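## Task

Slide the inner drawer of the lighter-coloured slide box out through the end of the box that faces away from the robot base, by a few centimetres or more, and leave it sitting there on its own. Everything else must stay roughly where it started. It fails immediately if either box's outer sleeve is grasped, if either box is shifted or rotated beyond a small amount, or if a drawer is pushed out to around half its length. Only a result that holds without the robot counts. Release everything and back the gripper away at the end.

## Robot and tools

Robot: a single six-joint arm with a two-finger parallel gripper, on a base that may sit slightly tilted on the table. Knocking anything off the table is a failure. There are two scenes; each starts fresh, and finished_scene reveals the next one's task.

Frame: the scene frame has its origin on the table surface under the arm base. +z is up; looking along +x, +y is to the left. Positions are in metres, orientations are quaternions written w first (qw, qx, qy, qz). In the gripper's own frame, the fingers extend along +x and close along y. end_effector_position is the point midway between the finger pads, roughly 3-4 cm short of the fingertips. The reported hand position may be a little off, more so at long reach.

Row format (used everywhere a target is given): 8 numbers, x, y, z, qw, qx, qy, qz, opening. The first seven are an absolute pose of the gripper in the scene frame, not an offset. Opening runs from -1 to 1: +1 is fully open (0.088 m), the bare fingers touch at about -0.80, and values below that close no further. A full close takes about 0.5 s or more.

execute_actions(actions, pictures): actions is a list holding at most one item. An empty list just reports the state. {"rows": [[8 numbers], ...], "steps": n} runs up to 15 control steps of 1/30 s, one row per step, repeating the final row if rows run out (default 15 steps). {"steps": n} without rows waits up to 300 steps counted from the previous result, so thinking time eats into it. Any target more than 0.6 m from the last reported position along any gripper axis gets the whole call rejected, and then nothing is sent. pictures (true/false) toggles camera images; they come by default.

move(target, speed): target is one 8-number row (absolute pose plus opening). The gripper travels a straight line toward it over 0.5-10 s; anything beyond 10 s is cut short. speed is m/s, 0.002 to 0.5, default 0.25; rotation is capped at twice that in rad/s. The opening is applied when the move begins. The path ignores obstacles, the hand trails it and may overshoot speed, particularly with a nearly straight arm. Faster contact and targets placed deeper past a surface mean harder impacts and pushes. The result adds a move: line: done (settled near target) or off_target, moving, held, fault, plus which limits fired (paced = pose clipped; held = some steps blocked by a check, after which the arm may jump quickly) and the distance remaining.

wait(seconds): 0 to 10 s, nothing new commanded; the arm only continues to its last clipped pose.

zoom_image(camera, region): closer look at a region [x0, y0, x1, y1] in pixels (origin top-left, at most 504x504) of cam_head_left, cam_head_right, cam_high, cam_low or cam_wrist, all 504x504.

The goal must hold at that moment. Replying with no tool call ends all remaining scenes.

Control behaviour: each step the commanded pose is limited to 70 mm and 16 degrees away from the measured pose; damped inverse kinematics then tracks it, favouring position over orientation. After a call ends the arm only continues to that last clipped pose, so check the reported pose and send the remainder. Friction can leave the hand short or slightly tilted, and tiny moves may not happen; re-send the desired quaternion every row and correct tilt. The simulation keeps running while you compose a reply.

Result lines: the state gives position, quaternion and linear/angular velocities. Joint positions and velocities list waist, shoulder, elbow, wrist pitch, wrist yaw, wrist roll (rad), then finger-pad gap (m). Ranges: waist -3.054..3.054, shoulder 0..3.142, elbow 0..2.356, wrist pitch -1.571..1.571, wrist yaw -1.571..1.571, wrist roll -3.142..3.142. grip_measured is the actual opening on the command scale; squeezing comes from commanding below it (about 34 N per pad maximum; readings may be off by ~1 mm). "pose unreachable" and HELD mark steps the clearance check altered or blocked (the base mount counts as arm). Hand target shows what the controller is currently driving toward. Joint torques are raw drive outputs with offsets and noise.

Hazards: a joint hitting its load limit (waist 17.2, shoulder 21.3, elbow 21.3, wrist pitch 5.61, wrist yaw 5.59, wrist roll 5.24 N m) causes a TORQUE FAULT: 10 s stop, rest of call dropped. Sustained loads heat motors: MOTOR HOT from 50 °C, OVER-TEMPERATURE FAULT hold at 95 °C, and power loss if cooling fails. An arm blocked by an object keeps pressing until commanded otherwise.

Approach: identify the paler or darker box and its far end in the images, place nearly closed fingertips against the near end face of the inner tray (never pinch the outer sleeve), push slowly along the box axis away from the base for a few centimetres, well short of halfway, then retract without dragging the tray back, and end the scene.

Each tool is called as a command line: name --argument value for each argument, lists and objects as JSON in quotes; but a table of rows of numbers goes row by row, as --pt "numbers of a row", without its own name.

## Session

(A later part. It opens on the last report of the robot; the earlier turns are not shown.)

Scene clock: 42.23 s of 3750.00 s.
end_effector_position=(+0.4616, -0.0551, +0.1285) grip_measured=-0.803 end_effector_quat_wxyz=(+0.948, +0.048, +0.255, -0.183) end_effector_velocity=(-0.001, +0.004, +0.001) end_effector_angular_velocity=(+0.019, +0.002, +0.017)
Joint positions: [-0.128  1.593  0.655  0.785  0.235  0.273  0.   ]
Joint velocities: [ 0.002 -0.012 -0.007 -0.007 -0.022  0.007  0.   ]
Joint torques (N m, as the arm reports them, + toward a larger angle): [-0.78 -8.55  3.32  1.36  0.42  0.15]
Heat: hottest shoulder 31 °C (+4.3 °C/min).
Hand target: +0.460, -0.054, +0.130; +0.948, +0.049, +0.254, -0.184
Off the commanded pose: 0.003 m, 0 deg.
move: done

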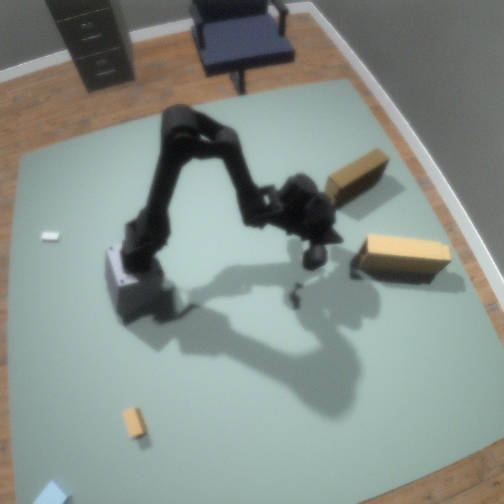

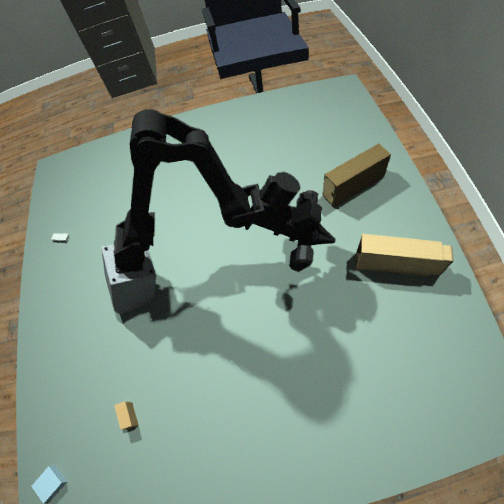

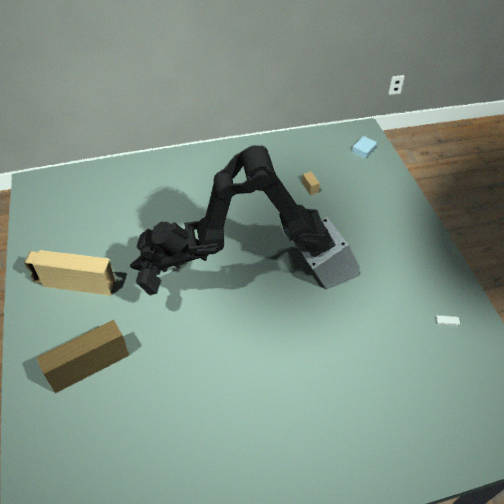

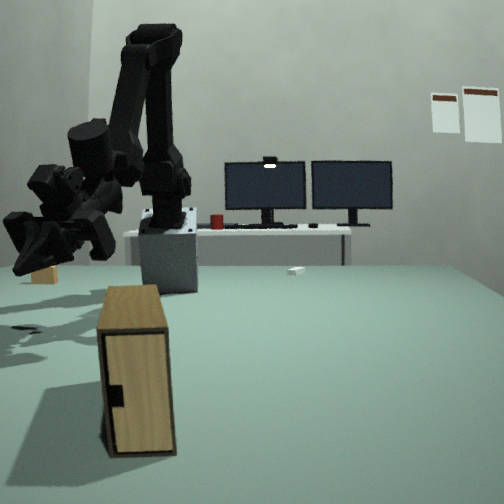

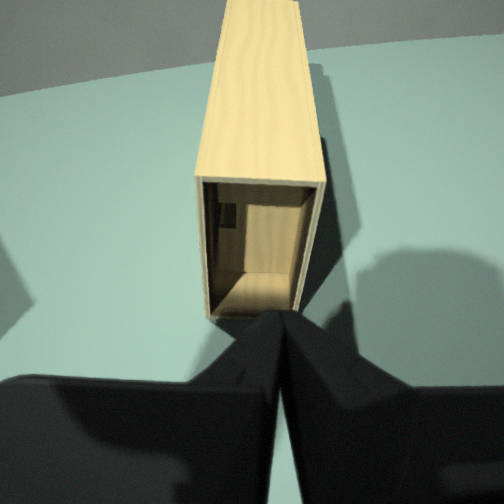

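move --target '[0.528,-0.0805,0.062,0.967,0.033,0.171,-0.188,-0.9]' --speed 0.15

move --target '[0.562,-0.0935,0.06,0.967,0.033,0.171,-0.188,-0.9]' --speed 0.03

move --target '[0.44,-0.046,0.10,0.967,0.033,0.171,-0.188,-0.9]' --speed 0.2

zoom_image --camera "cam_head_right" --region '[330,200,490,320]'

Scene clock: 47.90 s of 3750.00 s.
end_effector_position=(+0.5285, -0.0777, +0.0653) grip_measured=-0.803 end_effector_quat_wxyz=(+0.967, +0.036, +0.170, -0.184) end_effector_velocity=(-0.001, -0.003, -0.002) end_effector_angular_velocity=(-0.023, +0.014, -0.002)
Joint positions: [-0.148  2.085  0.944  1.164  0.254  0.236  0.   ]
Joint velocities: [-0.002  0.002  0.002 -0.007  0.007 -0.022  0.   ]
Joint torques (N m, as the arm reports them, + toward a larger angle): [-1.86 -7.88  3.85  1.78  0.39 -0.09]
Heat: hottest shoulder 31 °C (+3.8 °C/min).
Hand target: +0.528, -0.080, +0.062; +0.967, +0.034, +0.171, -0.188
Off the commanded pose: 0.004 m, 1 deg.
After step 90, 1.47 s passed at rest.
move: done

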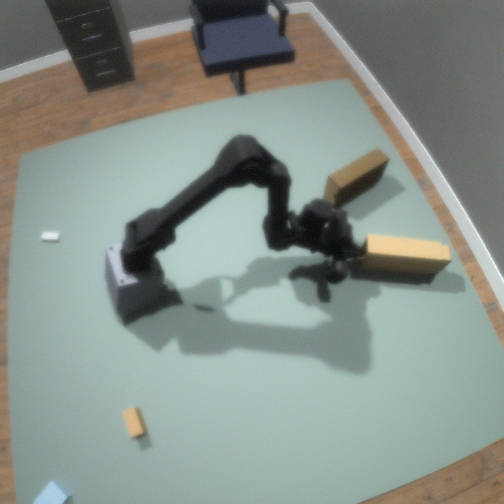

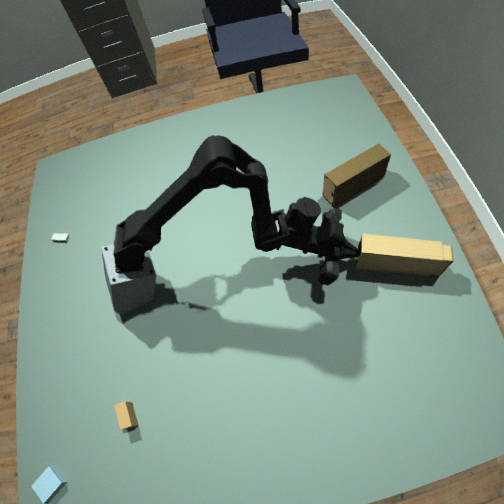

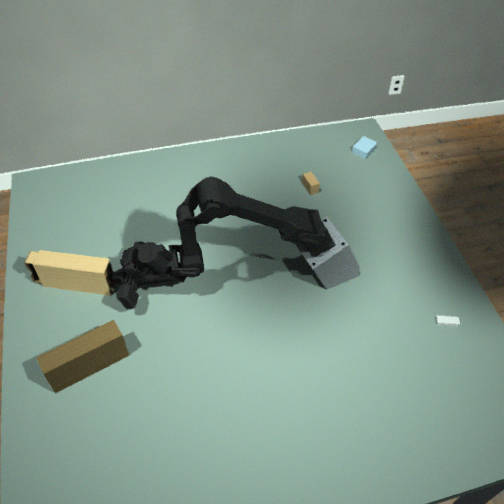

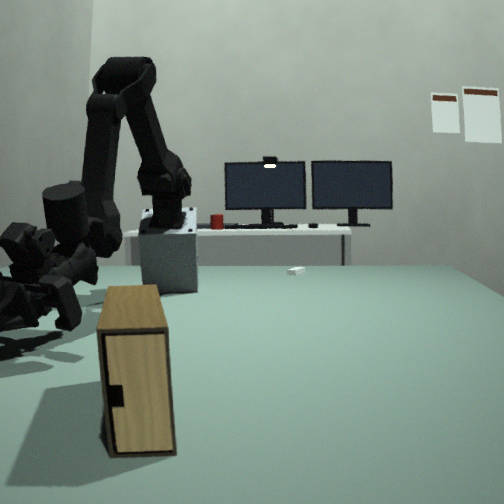

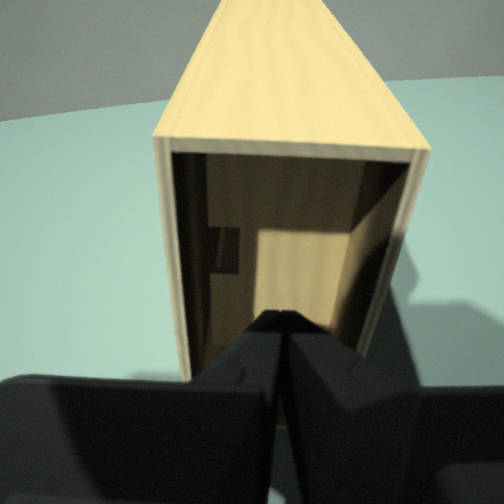

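Scene clock: 49.40 s of 3750.00 s.
end_effector_position=(+0.5624, -0.0915, +0.0655) grip_measured=-0.803 end_effector_quat_wxyz=(+0.967, +0.035, +0.166, -0.188) end_effector_velocity=(-0.000, +0.000, -0.007) end_effector_angular_velocity=(-0.006, +0.042, +0.030)
Joint positions: [-0.173  2.136  1.107  1.059  0.238  0.235  0.   ]
Joint velocities: [-0.007  0.002  0.007 -0.037 -0.037 -0.022  0.   ]
Joint torques (N m, as the arm reports them, + toward a larger angle): [-2.08 -8.42  4.63  1.37 -0.04 -0.04]
Heat: hottest shoulder 31 °C (+3.6 °C/min).
Hand target: +0.562, -0.093, +0.060; +0.967, +0.033, +0.171, -0.188
Off the commanded pose: 0.006 m, 1 deg.
move: done

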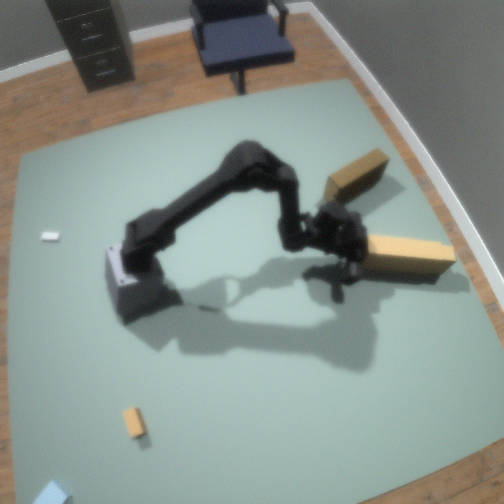

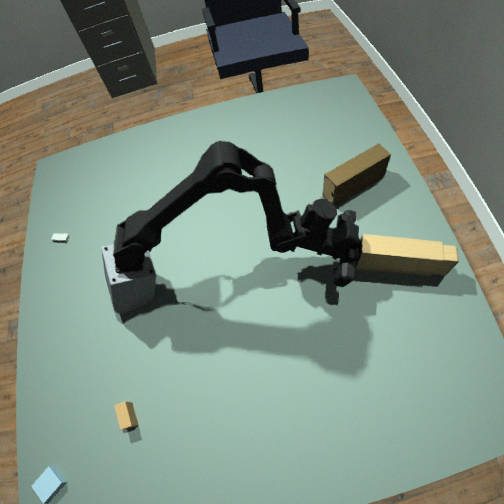

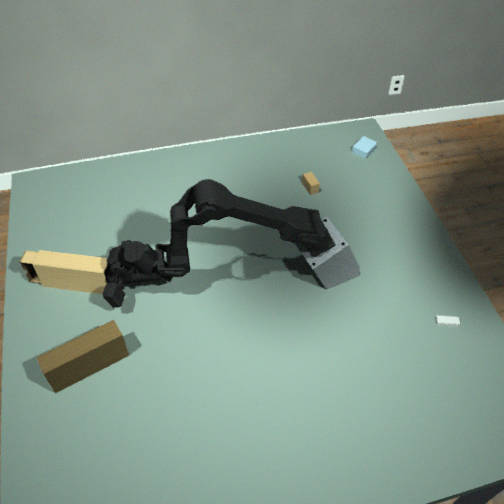

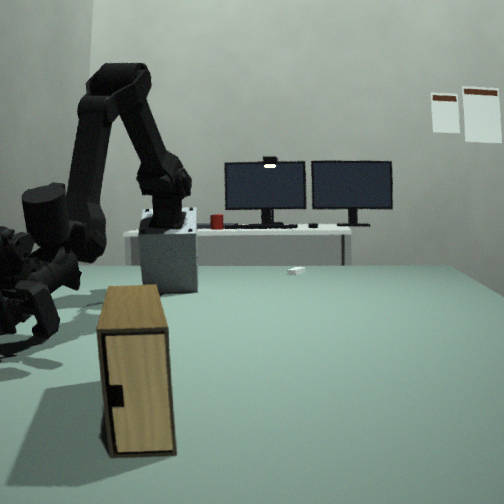

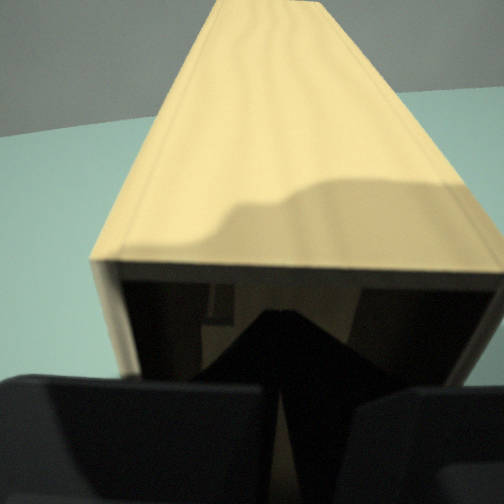

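Scene clock: 50.57 s of 3750.00 s.
end_effector_position=(+0.4403, -0.0474, +0.0971) grip_measured=-0.803 end_effector_quat_wxyz=(+0.966, +0.034, +0.174, -0.188) end_effector_velocity=(-0.004, +0.002, -0.003) end_effector_angular_velocity=(-0.015, +0.026, +0.015)
Joint positions: [-0.068  1.859  0.528  1.345  0.339  0.232  0.   ]
Joint velocities: [ 0.002 -0.002 -0.012 -0.007 -0.007 -0.022  0.   ]
Joint torques (N m, as the arm reports them, + toward a larger angle): [-0.67 -8.23  1.53  1.75  0.39 -0.05]
Heat: hottest shoulder 32 °C (+4.7 °C/min).
Hand target: +0.440, -0.047, +0.100; +0.967, +0.033, +0.171, -0.188
Off the commanded pose: 0.003 m, 0 deg.
move: done

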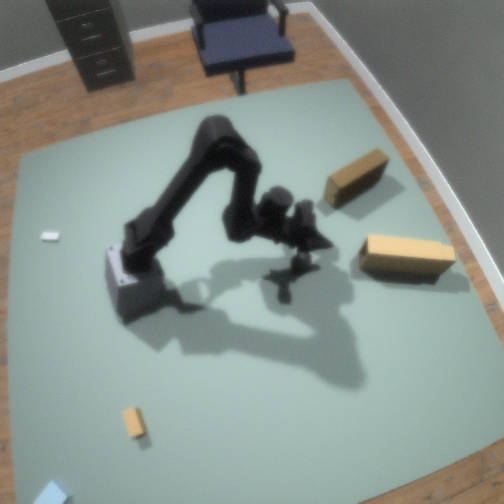

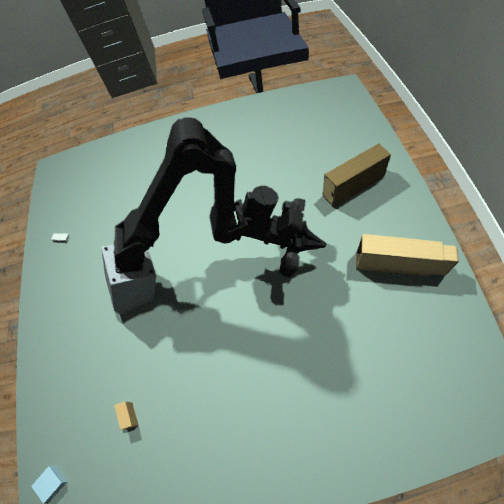

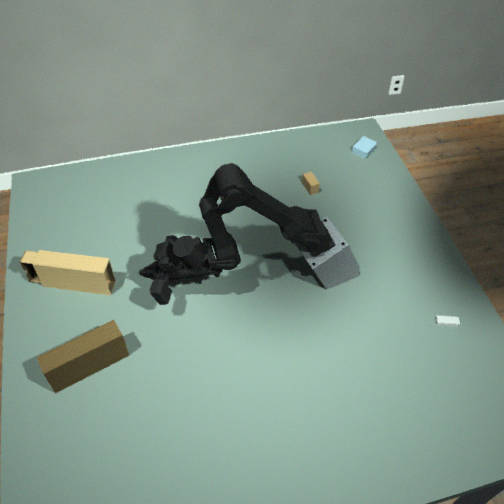

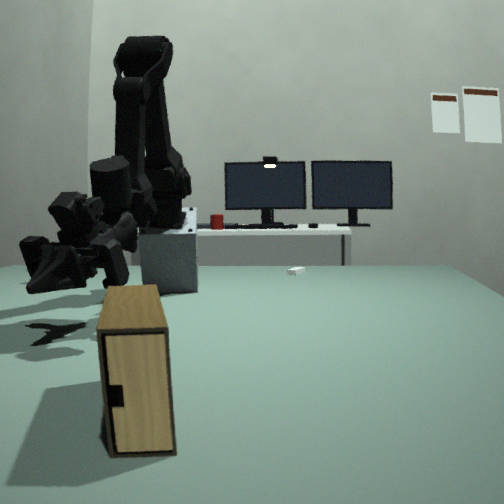

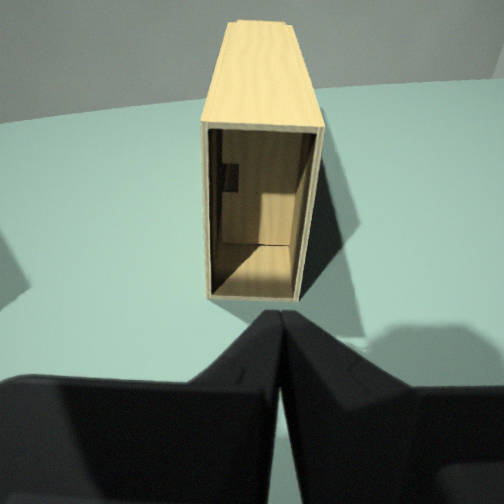

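Region (330, 200, 490, 320) of cam_head_right's 504x504 image, scaled by 3.150, with more detail than that image has; it fills the top 378 rows of this view, and the rest is white.

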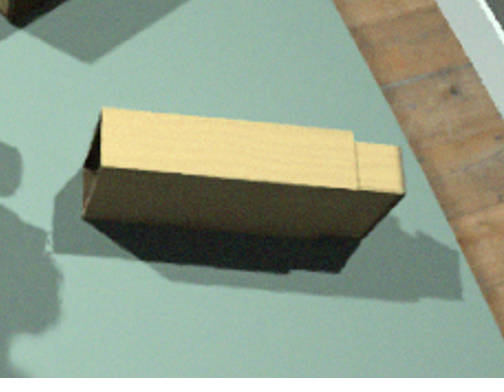

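Good; box unmoved.

finished_scene --scene 1

The scene is finished: the task was done.


## Next scene

Slide the inner drawer of the darker-coloured slide box out through the end of the box that faces away from the robot base, by a few centimetres or more, and leave it sitting there on its own. Everything else must stay roughly where it started. It fails immediately if either box's outer sleeve is grasped, if either box is shifted or rotated beyond a small amount, or if a drawer is pushed out to around half its length. Only a result that holds without the robot counts. Release everything and back the gripper away at the end.

execute_actions --actions '[]'

Scene clock: 0.00 s of 3750.00 s.
end_effector_position=(+0.2673, +0.2046, +0.2274) grip_measured=+0.830 end_effector_quat_wxyz=(-0.271, +0.703, +0.514, -0.411) end_effector_velocity=(-0.002, -0.001, -0.000) end_effector_angular_velocity=(+0.003, +0.015, +0.001)
Joint positions: [ 0.202  0.977  0.415  0.286 -1.054 -2.797  0.08 ]
Joint velocities: [-0.002 -0.002 -0.002 -0.007 -0.007  0.007 -0.   ]
Joint torques (N m, as the arm reports them, + toward a larger angle): no reading
Heat: hottest wrist roll 28 °C (+0.0 °C/min).
Hand target: +0.267, +0.205, +0.227; -0.271, +0.703, +0.514, -0.410

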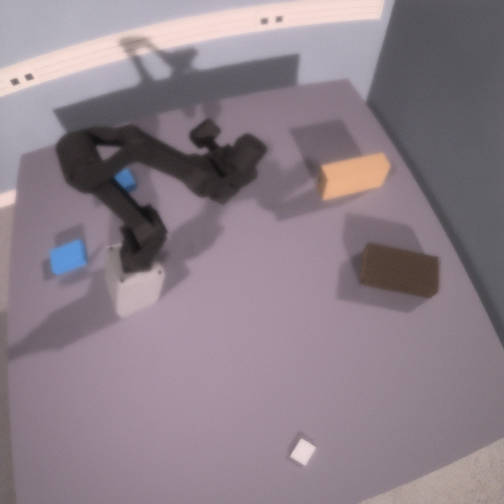

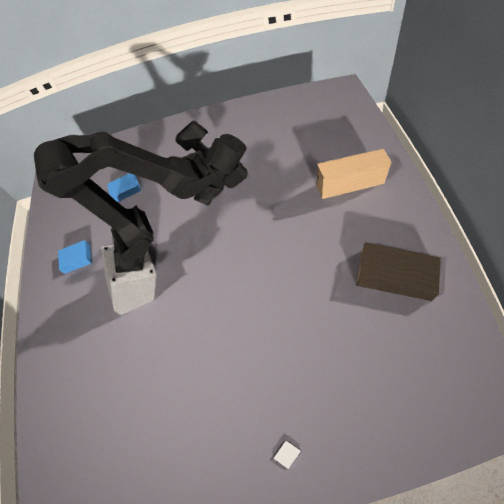

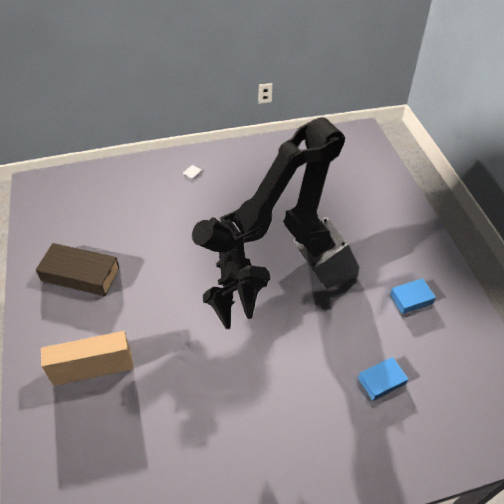

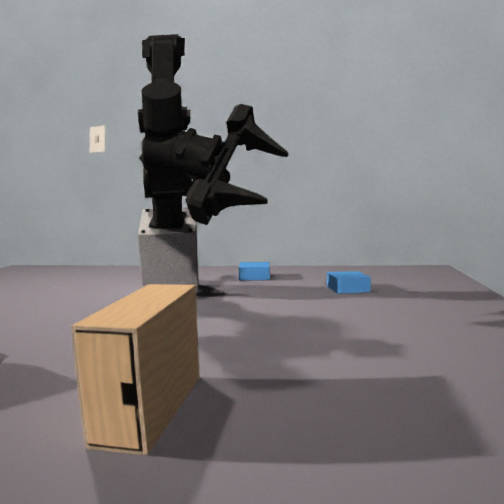

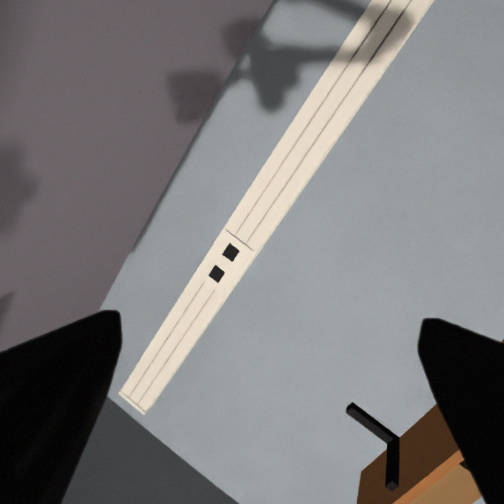

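move --target '[0.44,-0.045,0.12,0.948,0.0494,0.254,-0.1843,-0.9]' --speed 0.35

Scene clock: 7.57 s of 3750.00 s.
end_effector_position=(+0.4366, -0.0448, +0.1154) grip_measured=-0.803 end_effector_quat_wxyz=(+0.947, +0.049, +0.258, -0.186) end_effector_velocity=(-0.001, -0.002, -0.000) end_effector_angular_velocity=(+0.001, +0.009, -0.013)
Joint positions: [-0.086  1.594  0.552  0.878  0.28   0.283  0.   ]
Joint velocities: [-0.002 -0.007  0.002 -0.022  0.007  0.007  0.   ]
Joint torques (N m, as the arm reports them, + toward a larger angle): [-1.18 -7.94  4.33  1.34  0.04  0.15]
Heat: hottest wrist roll 28 °C (+0.0 °C/min).
Hand target: +0.440, -0.045, +0.120; +0.948, +0.052, +0.253, -0.185
Off the commanded pose: 0.006 m, 1 deg.
move: done; limits=paced

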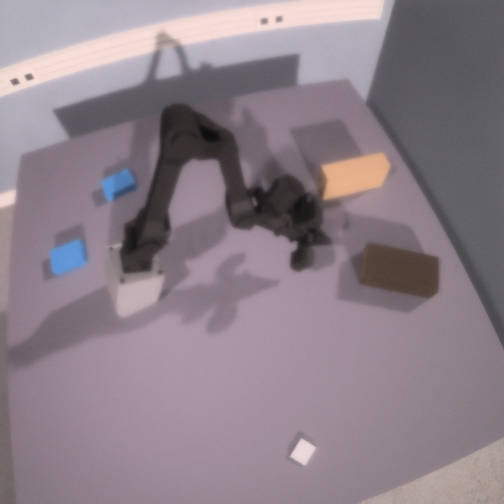

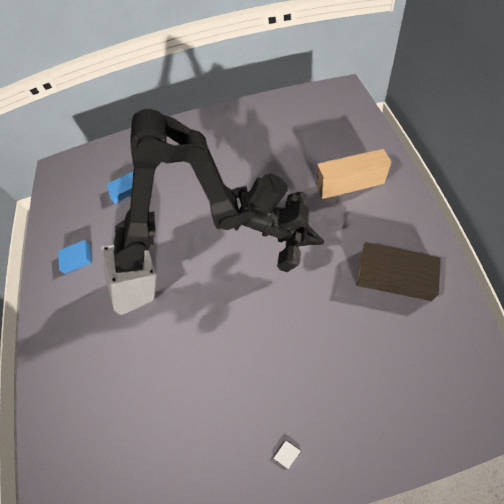

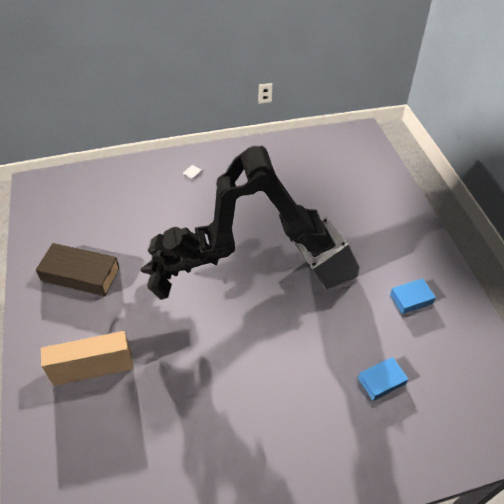

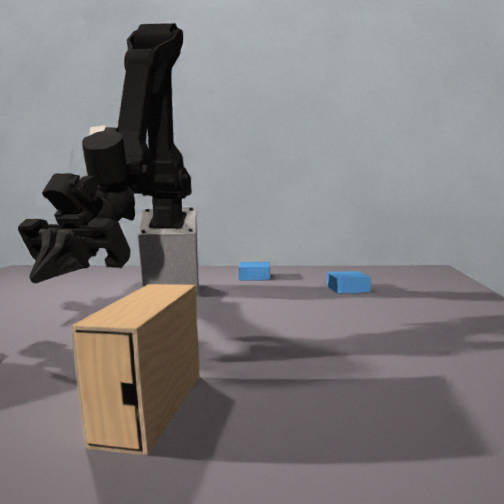

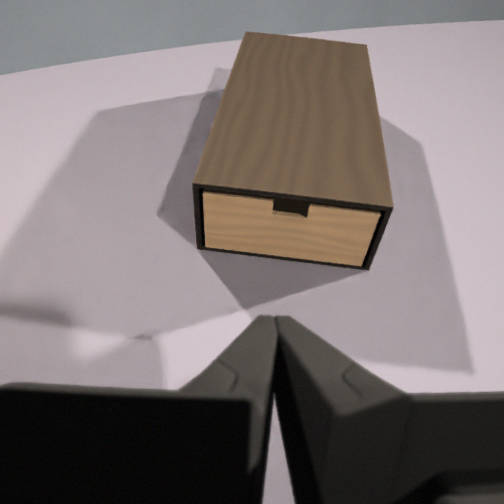

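move --target '[0.47,-0.063,0.042,0.953,0.0435,0.168,-0.246,-0.9]' --speed 0.15

Scene clock: 17.53 s of 3750.00 s.
end_effector_position=(+0.4708, -0.0630, +0.0455) grip_measured=-0.803 end_effector_quat_wxyz=(+0.954, +0.046, +0.166, -0.245) end_effector_velocity=(-0.002, -0.003, -0.002) end_effector_angular_velocity=(-0.006, +0.006, +0.002)
Joint positions: [-0.057  2.12   0.758  1.358  0.46   0.287  0.   ]
Joint velocities: [-0.007  0.007 -0.002  0.007 -0.007 -0.007  0.   ]
Joint torques (N m, as the arm reports them, + toward a larger angle): [-0.76 -6.89  2.43  1.76  0.39 -0.06]
Heat: hottest shoulder 29 °C (+3.4 °C/min).
Hand target: +0.470, -0.063, +0.042; +0.954, +0.044, +0.168, -0.246
Off the commanded pose: 0.004 m, 0 deg.
After step 90, 5.73 s passed at rest.
move: done

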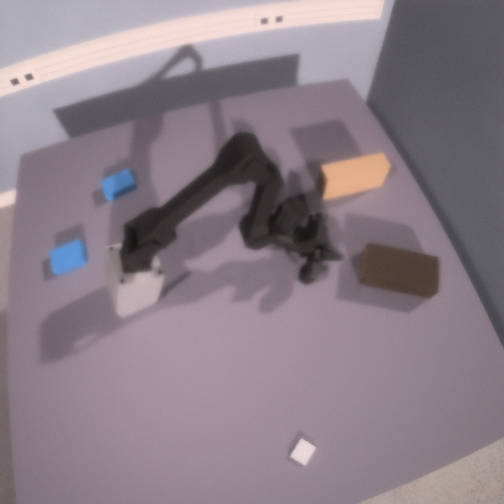

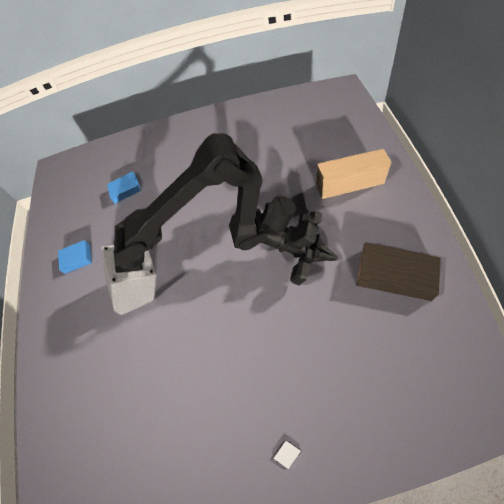

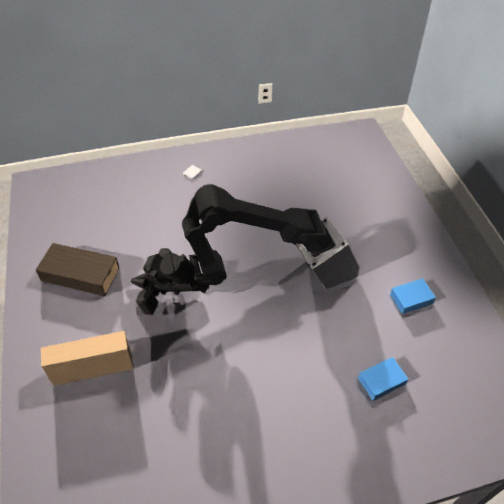

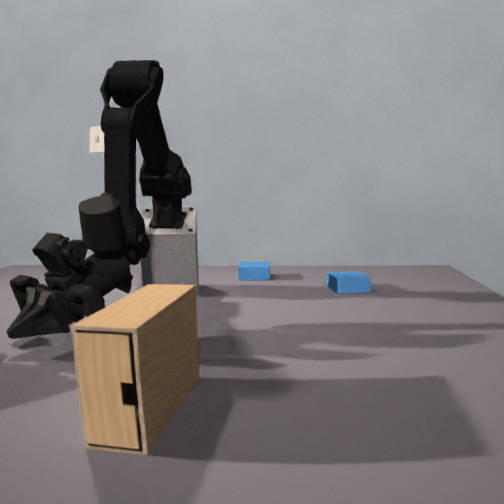

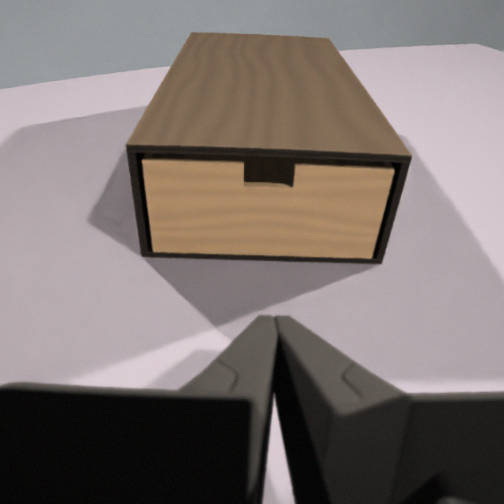

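move --target '[0.52,-0.091,0.04,0.953,0.0435,0.168,-0.246,-0.9]' --speed 0.05

Scene clock: 20.13 s of 3750.00 s.
end_effector_position=(+0.5206, -0.0899, +0.0451) grip_measured=-0.803 end_effector_quat_wxyz=(+0.954, +0.046, +0.163, -0.247) end_effector_velocity=(+0.000, -0.001, -0.002) end_effector_angular_velocity=(+0.000, +0.012, +0.015)
Joint positions: [-0.129  2.161  0.975  1.187  0.393  0.286  0.   ]
Joint velocities: [-0.007  0.002  0.002 -0.007 -0.022 -0.007  0.   ]
Joint torques (N m, as the arm reports them, + toward a larger angle): [-1.74 -7.92  3.54  1.42  0.04 -0.06]
Heat: hottest shoulder 29 °C (+3.0 °C/min).
Hand target: +0.520, -0.091, +0.040; +0.954, +0.044, +0.168, -0.246
Off the commanded pose: 0.005 m, 1 deg.
move: done

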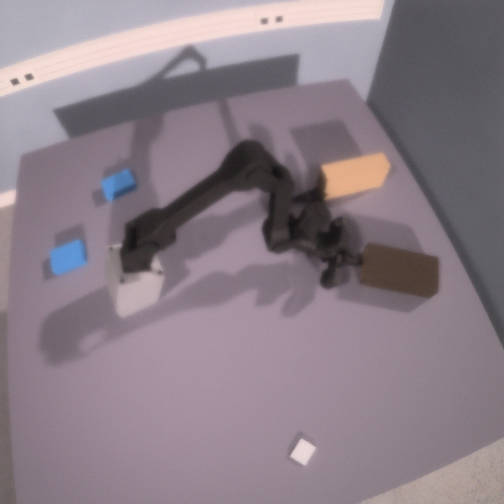

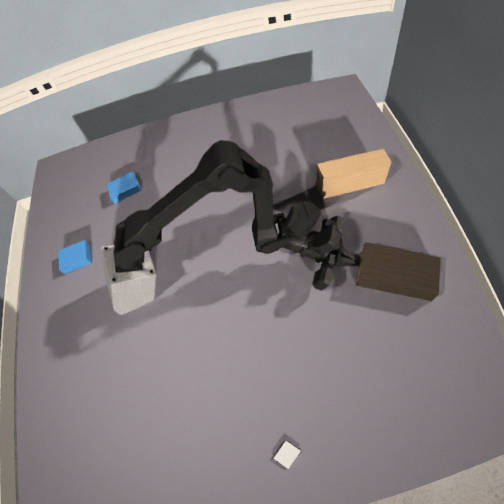

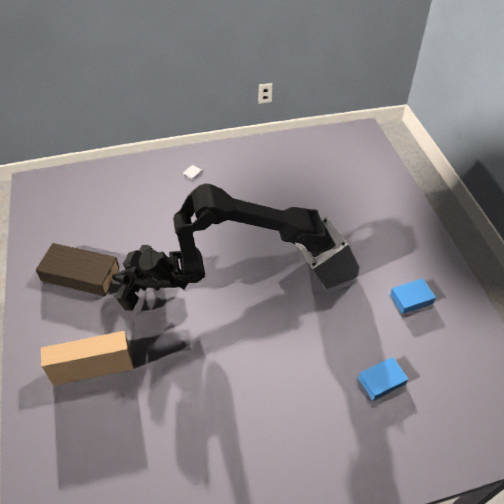

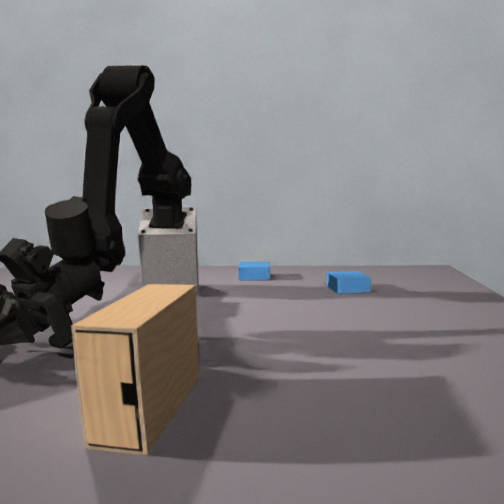

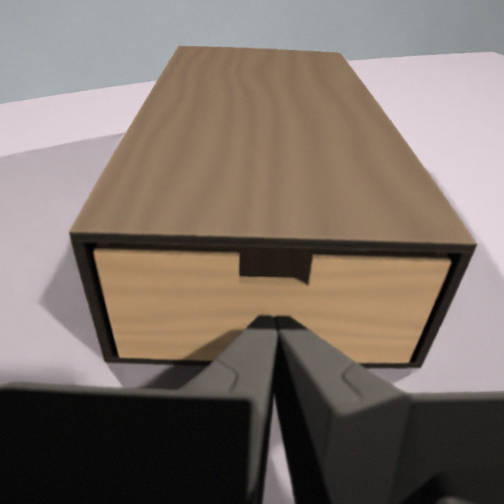

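move --target '[0.547,-0.105,0.033,0.953,0.0435,0.168,-0.246,-0.9]' --speed 0.03

Scene clock: 22.97 s of 3750.00 s.
end_effector_position=(+0.5480, -0.1033, +0.0386) grip_measured=-0.803 end_effector_quat_wxyz=(+0.954, +0.046, +0.162, -0.246) end_effector_velocity=(-0.001, -0.001, -0.005) end_effector_angular_velocity=(-0.015, +0.032, +0.009)
Joint positions: [-0.157  2.219  1.115  1.106  0.364  0.286  0.   ]
Joint velocities: [-0.002  0.002  0.002 -0.022 -0.007 -0.022  0.   ]
Joint torques (N m, as the arm reports them, + toward a larger angle): [-2.   -8.45  3.95  1.4   0.05 -0.07]
Heat: hottest shoulder 30 °C (+5.2 °C/min).
Hand target: +0.547, -0.105, +0.033; +0.954, +0.044, +0.168, -0.246
Off the commanded pose: 0.006 m, 1 deg.
move: done

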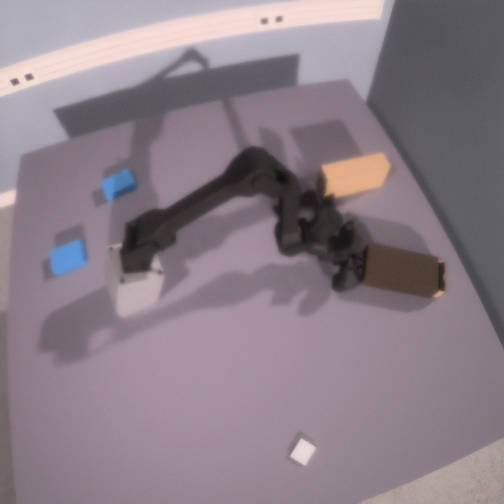

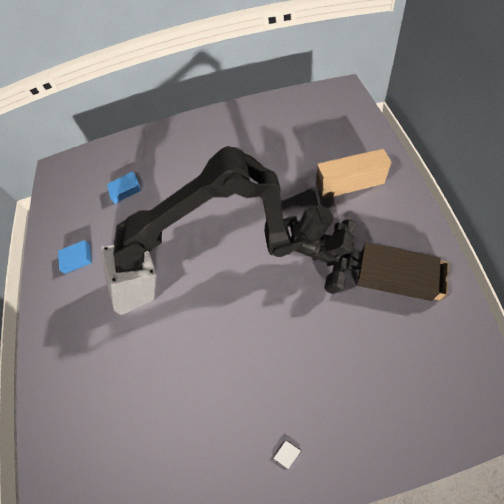

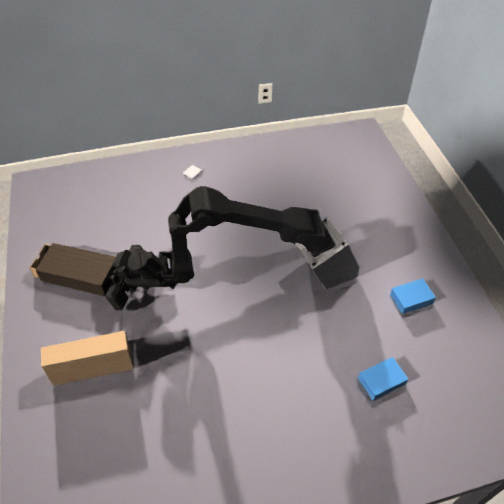

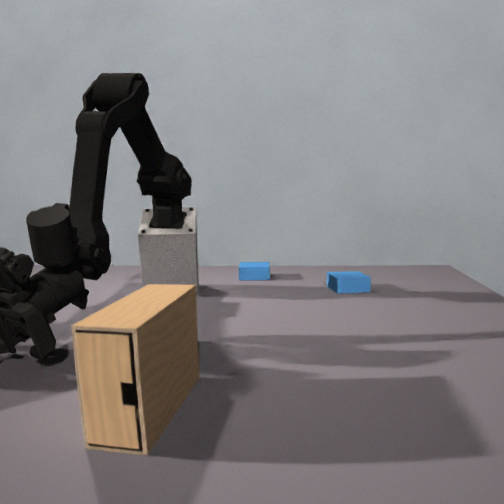

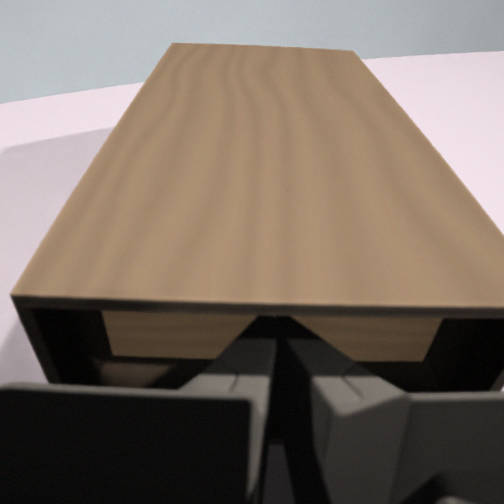

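move --target '[0.564,-0.114,0.028,0.953,0.0435,0.168,-0.246,-0.9]' --speed 0.02

zoom_image --camera "cam_head_right" --region '[330,200,490,320]'

Scene clock: 26.47 s of 3750.00 s.
end_effector_position=(+0.5650, -0.1123, +0.0339) grip_measured=-0.803 end_effector_quat_wxyz=(+0.954, +0.046, +0.163, -0.246) end_effector_velocity=(+0.001, -0.001, +0.000) end_effector_angular_velocity=(+0.000, +0.007, +0.015)
Joint positions: [-0.174  2.26   1.208  1.053  0.347  0.285  0.   ]
Joint velocities: [-0.007 -0.002  0.002 -0.007 -0.022 -0.007  0.   ]
Joint torques (N m, as the arm reports them, + toward a larger angle): [-2.13 -8.73  4.41  1.37  0.05 -0.04]
Heat: hottest shoulder 30 °C (+4.5 °C/min).
Hand target: +0.564, -0.114, +0.028; +0.954, +0.043, +0.168, -0.246
Off the commanded pose: 0.006 m, 1 deg.
move: done

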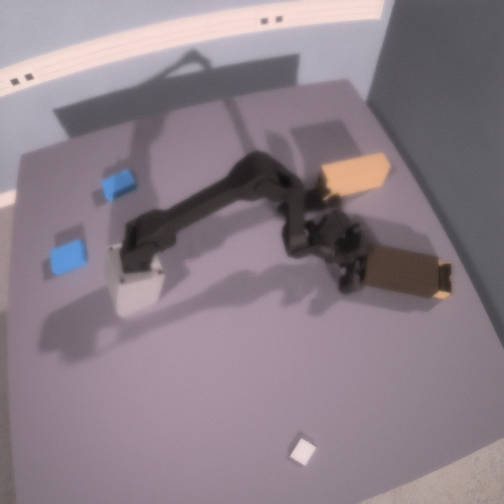

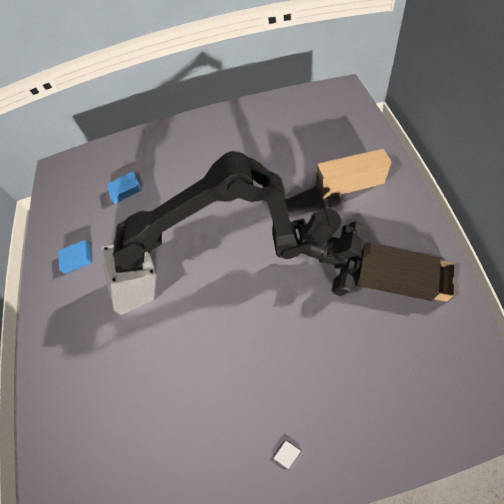

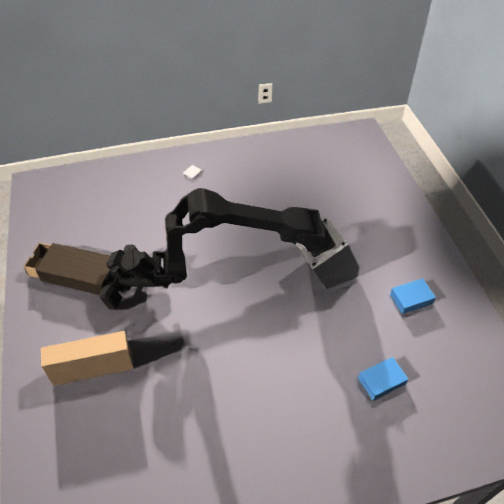

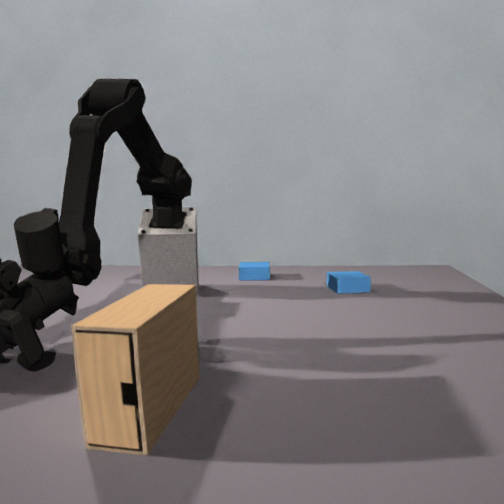

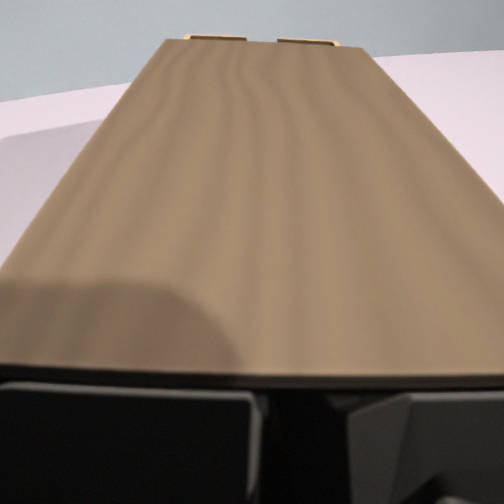

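Region (330, 200, 490, 320) of cam_head_right's 504x504 image, scaled by 3.150, with more detail than that image has; it fills the top 378 rows of this view, and the rest is white.

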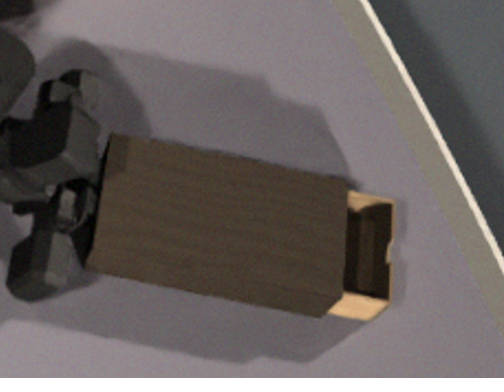

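move --target '[0.44,-0.046,0.06,0.953,0.0435,0.168,-0.246,-0.9]' --speed 0.15

Scene clock: 28.97 s of 3750.00 s.
end_effector_position=(+0.4397, -0.0474, +0.0568) grip_measured=-0.803 end_effector_quat_wxyz=(+0.953, +0.043, +0.171, -0.246) end_effector_velocity=(-0.002, +0.004, -0.002) end_effector_angular_velocity=(+0.004, +0.018, +0.024)
Joint positions: [-0.006  2.054  0.616  1.421  0.512  0.285  0.   ]
Joint velocities: [ 0.002 -0.007 -0.012 -0.007 -0.022 -0.007  0.   ]
Joint torques (N m, as the arm reports them, + toward a larger angle): [-0.56 -8.63  0.92  1.73  0.41 -0.04]
Heat: hottest shoulder 31 °C (+6.2 °C/min).
Hand target: +0.440, -0.047, +0.060; +0.954, +0.043, +0.168, -0.246
Off the commanded pose: 0.003 m, 0 deg.
move: done

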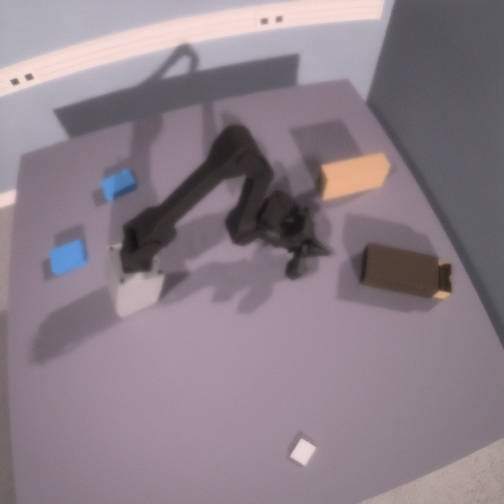

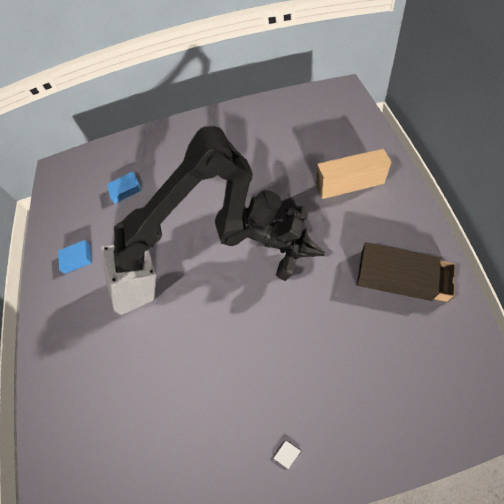

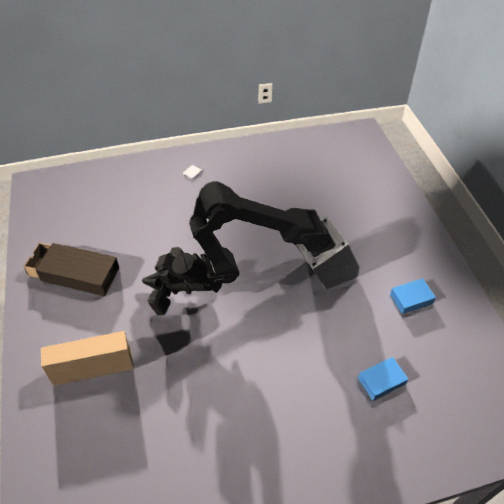

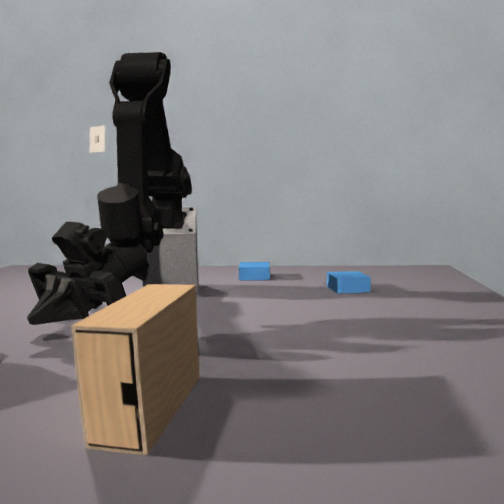

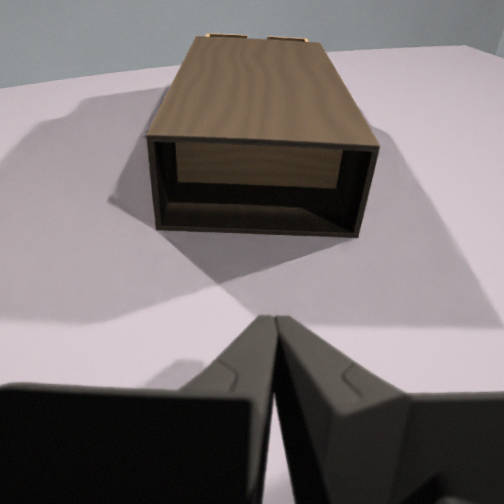

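finished_scene --scene 2

The scene is finished: the task was done.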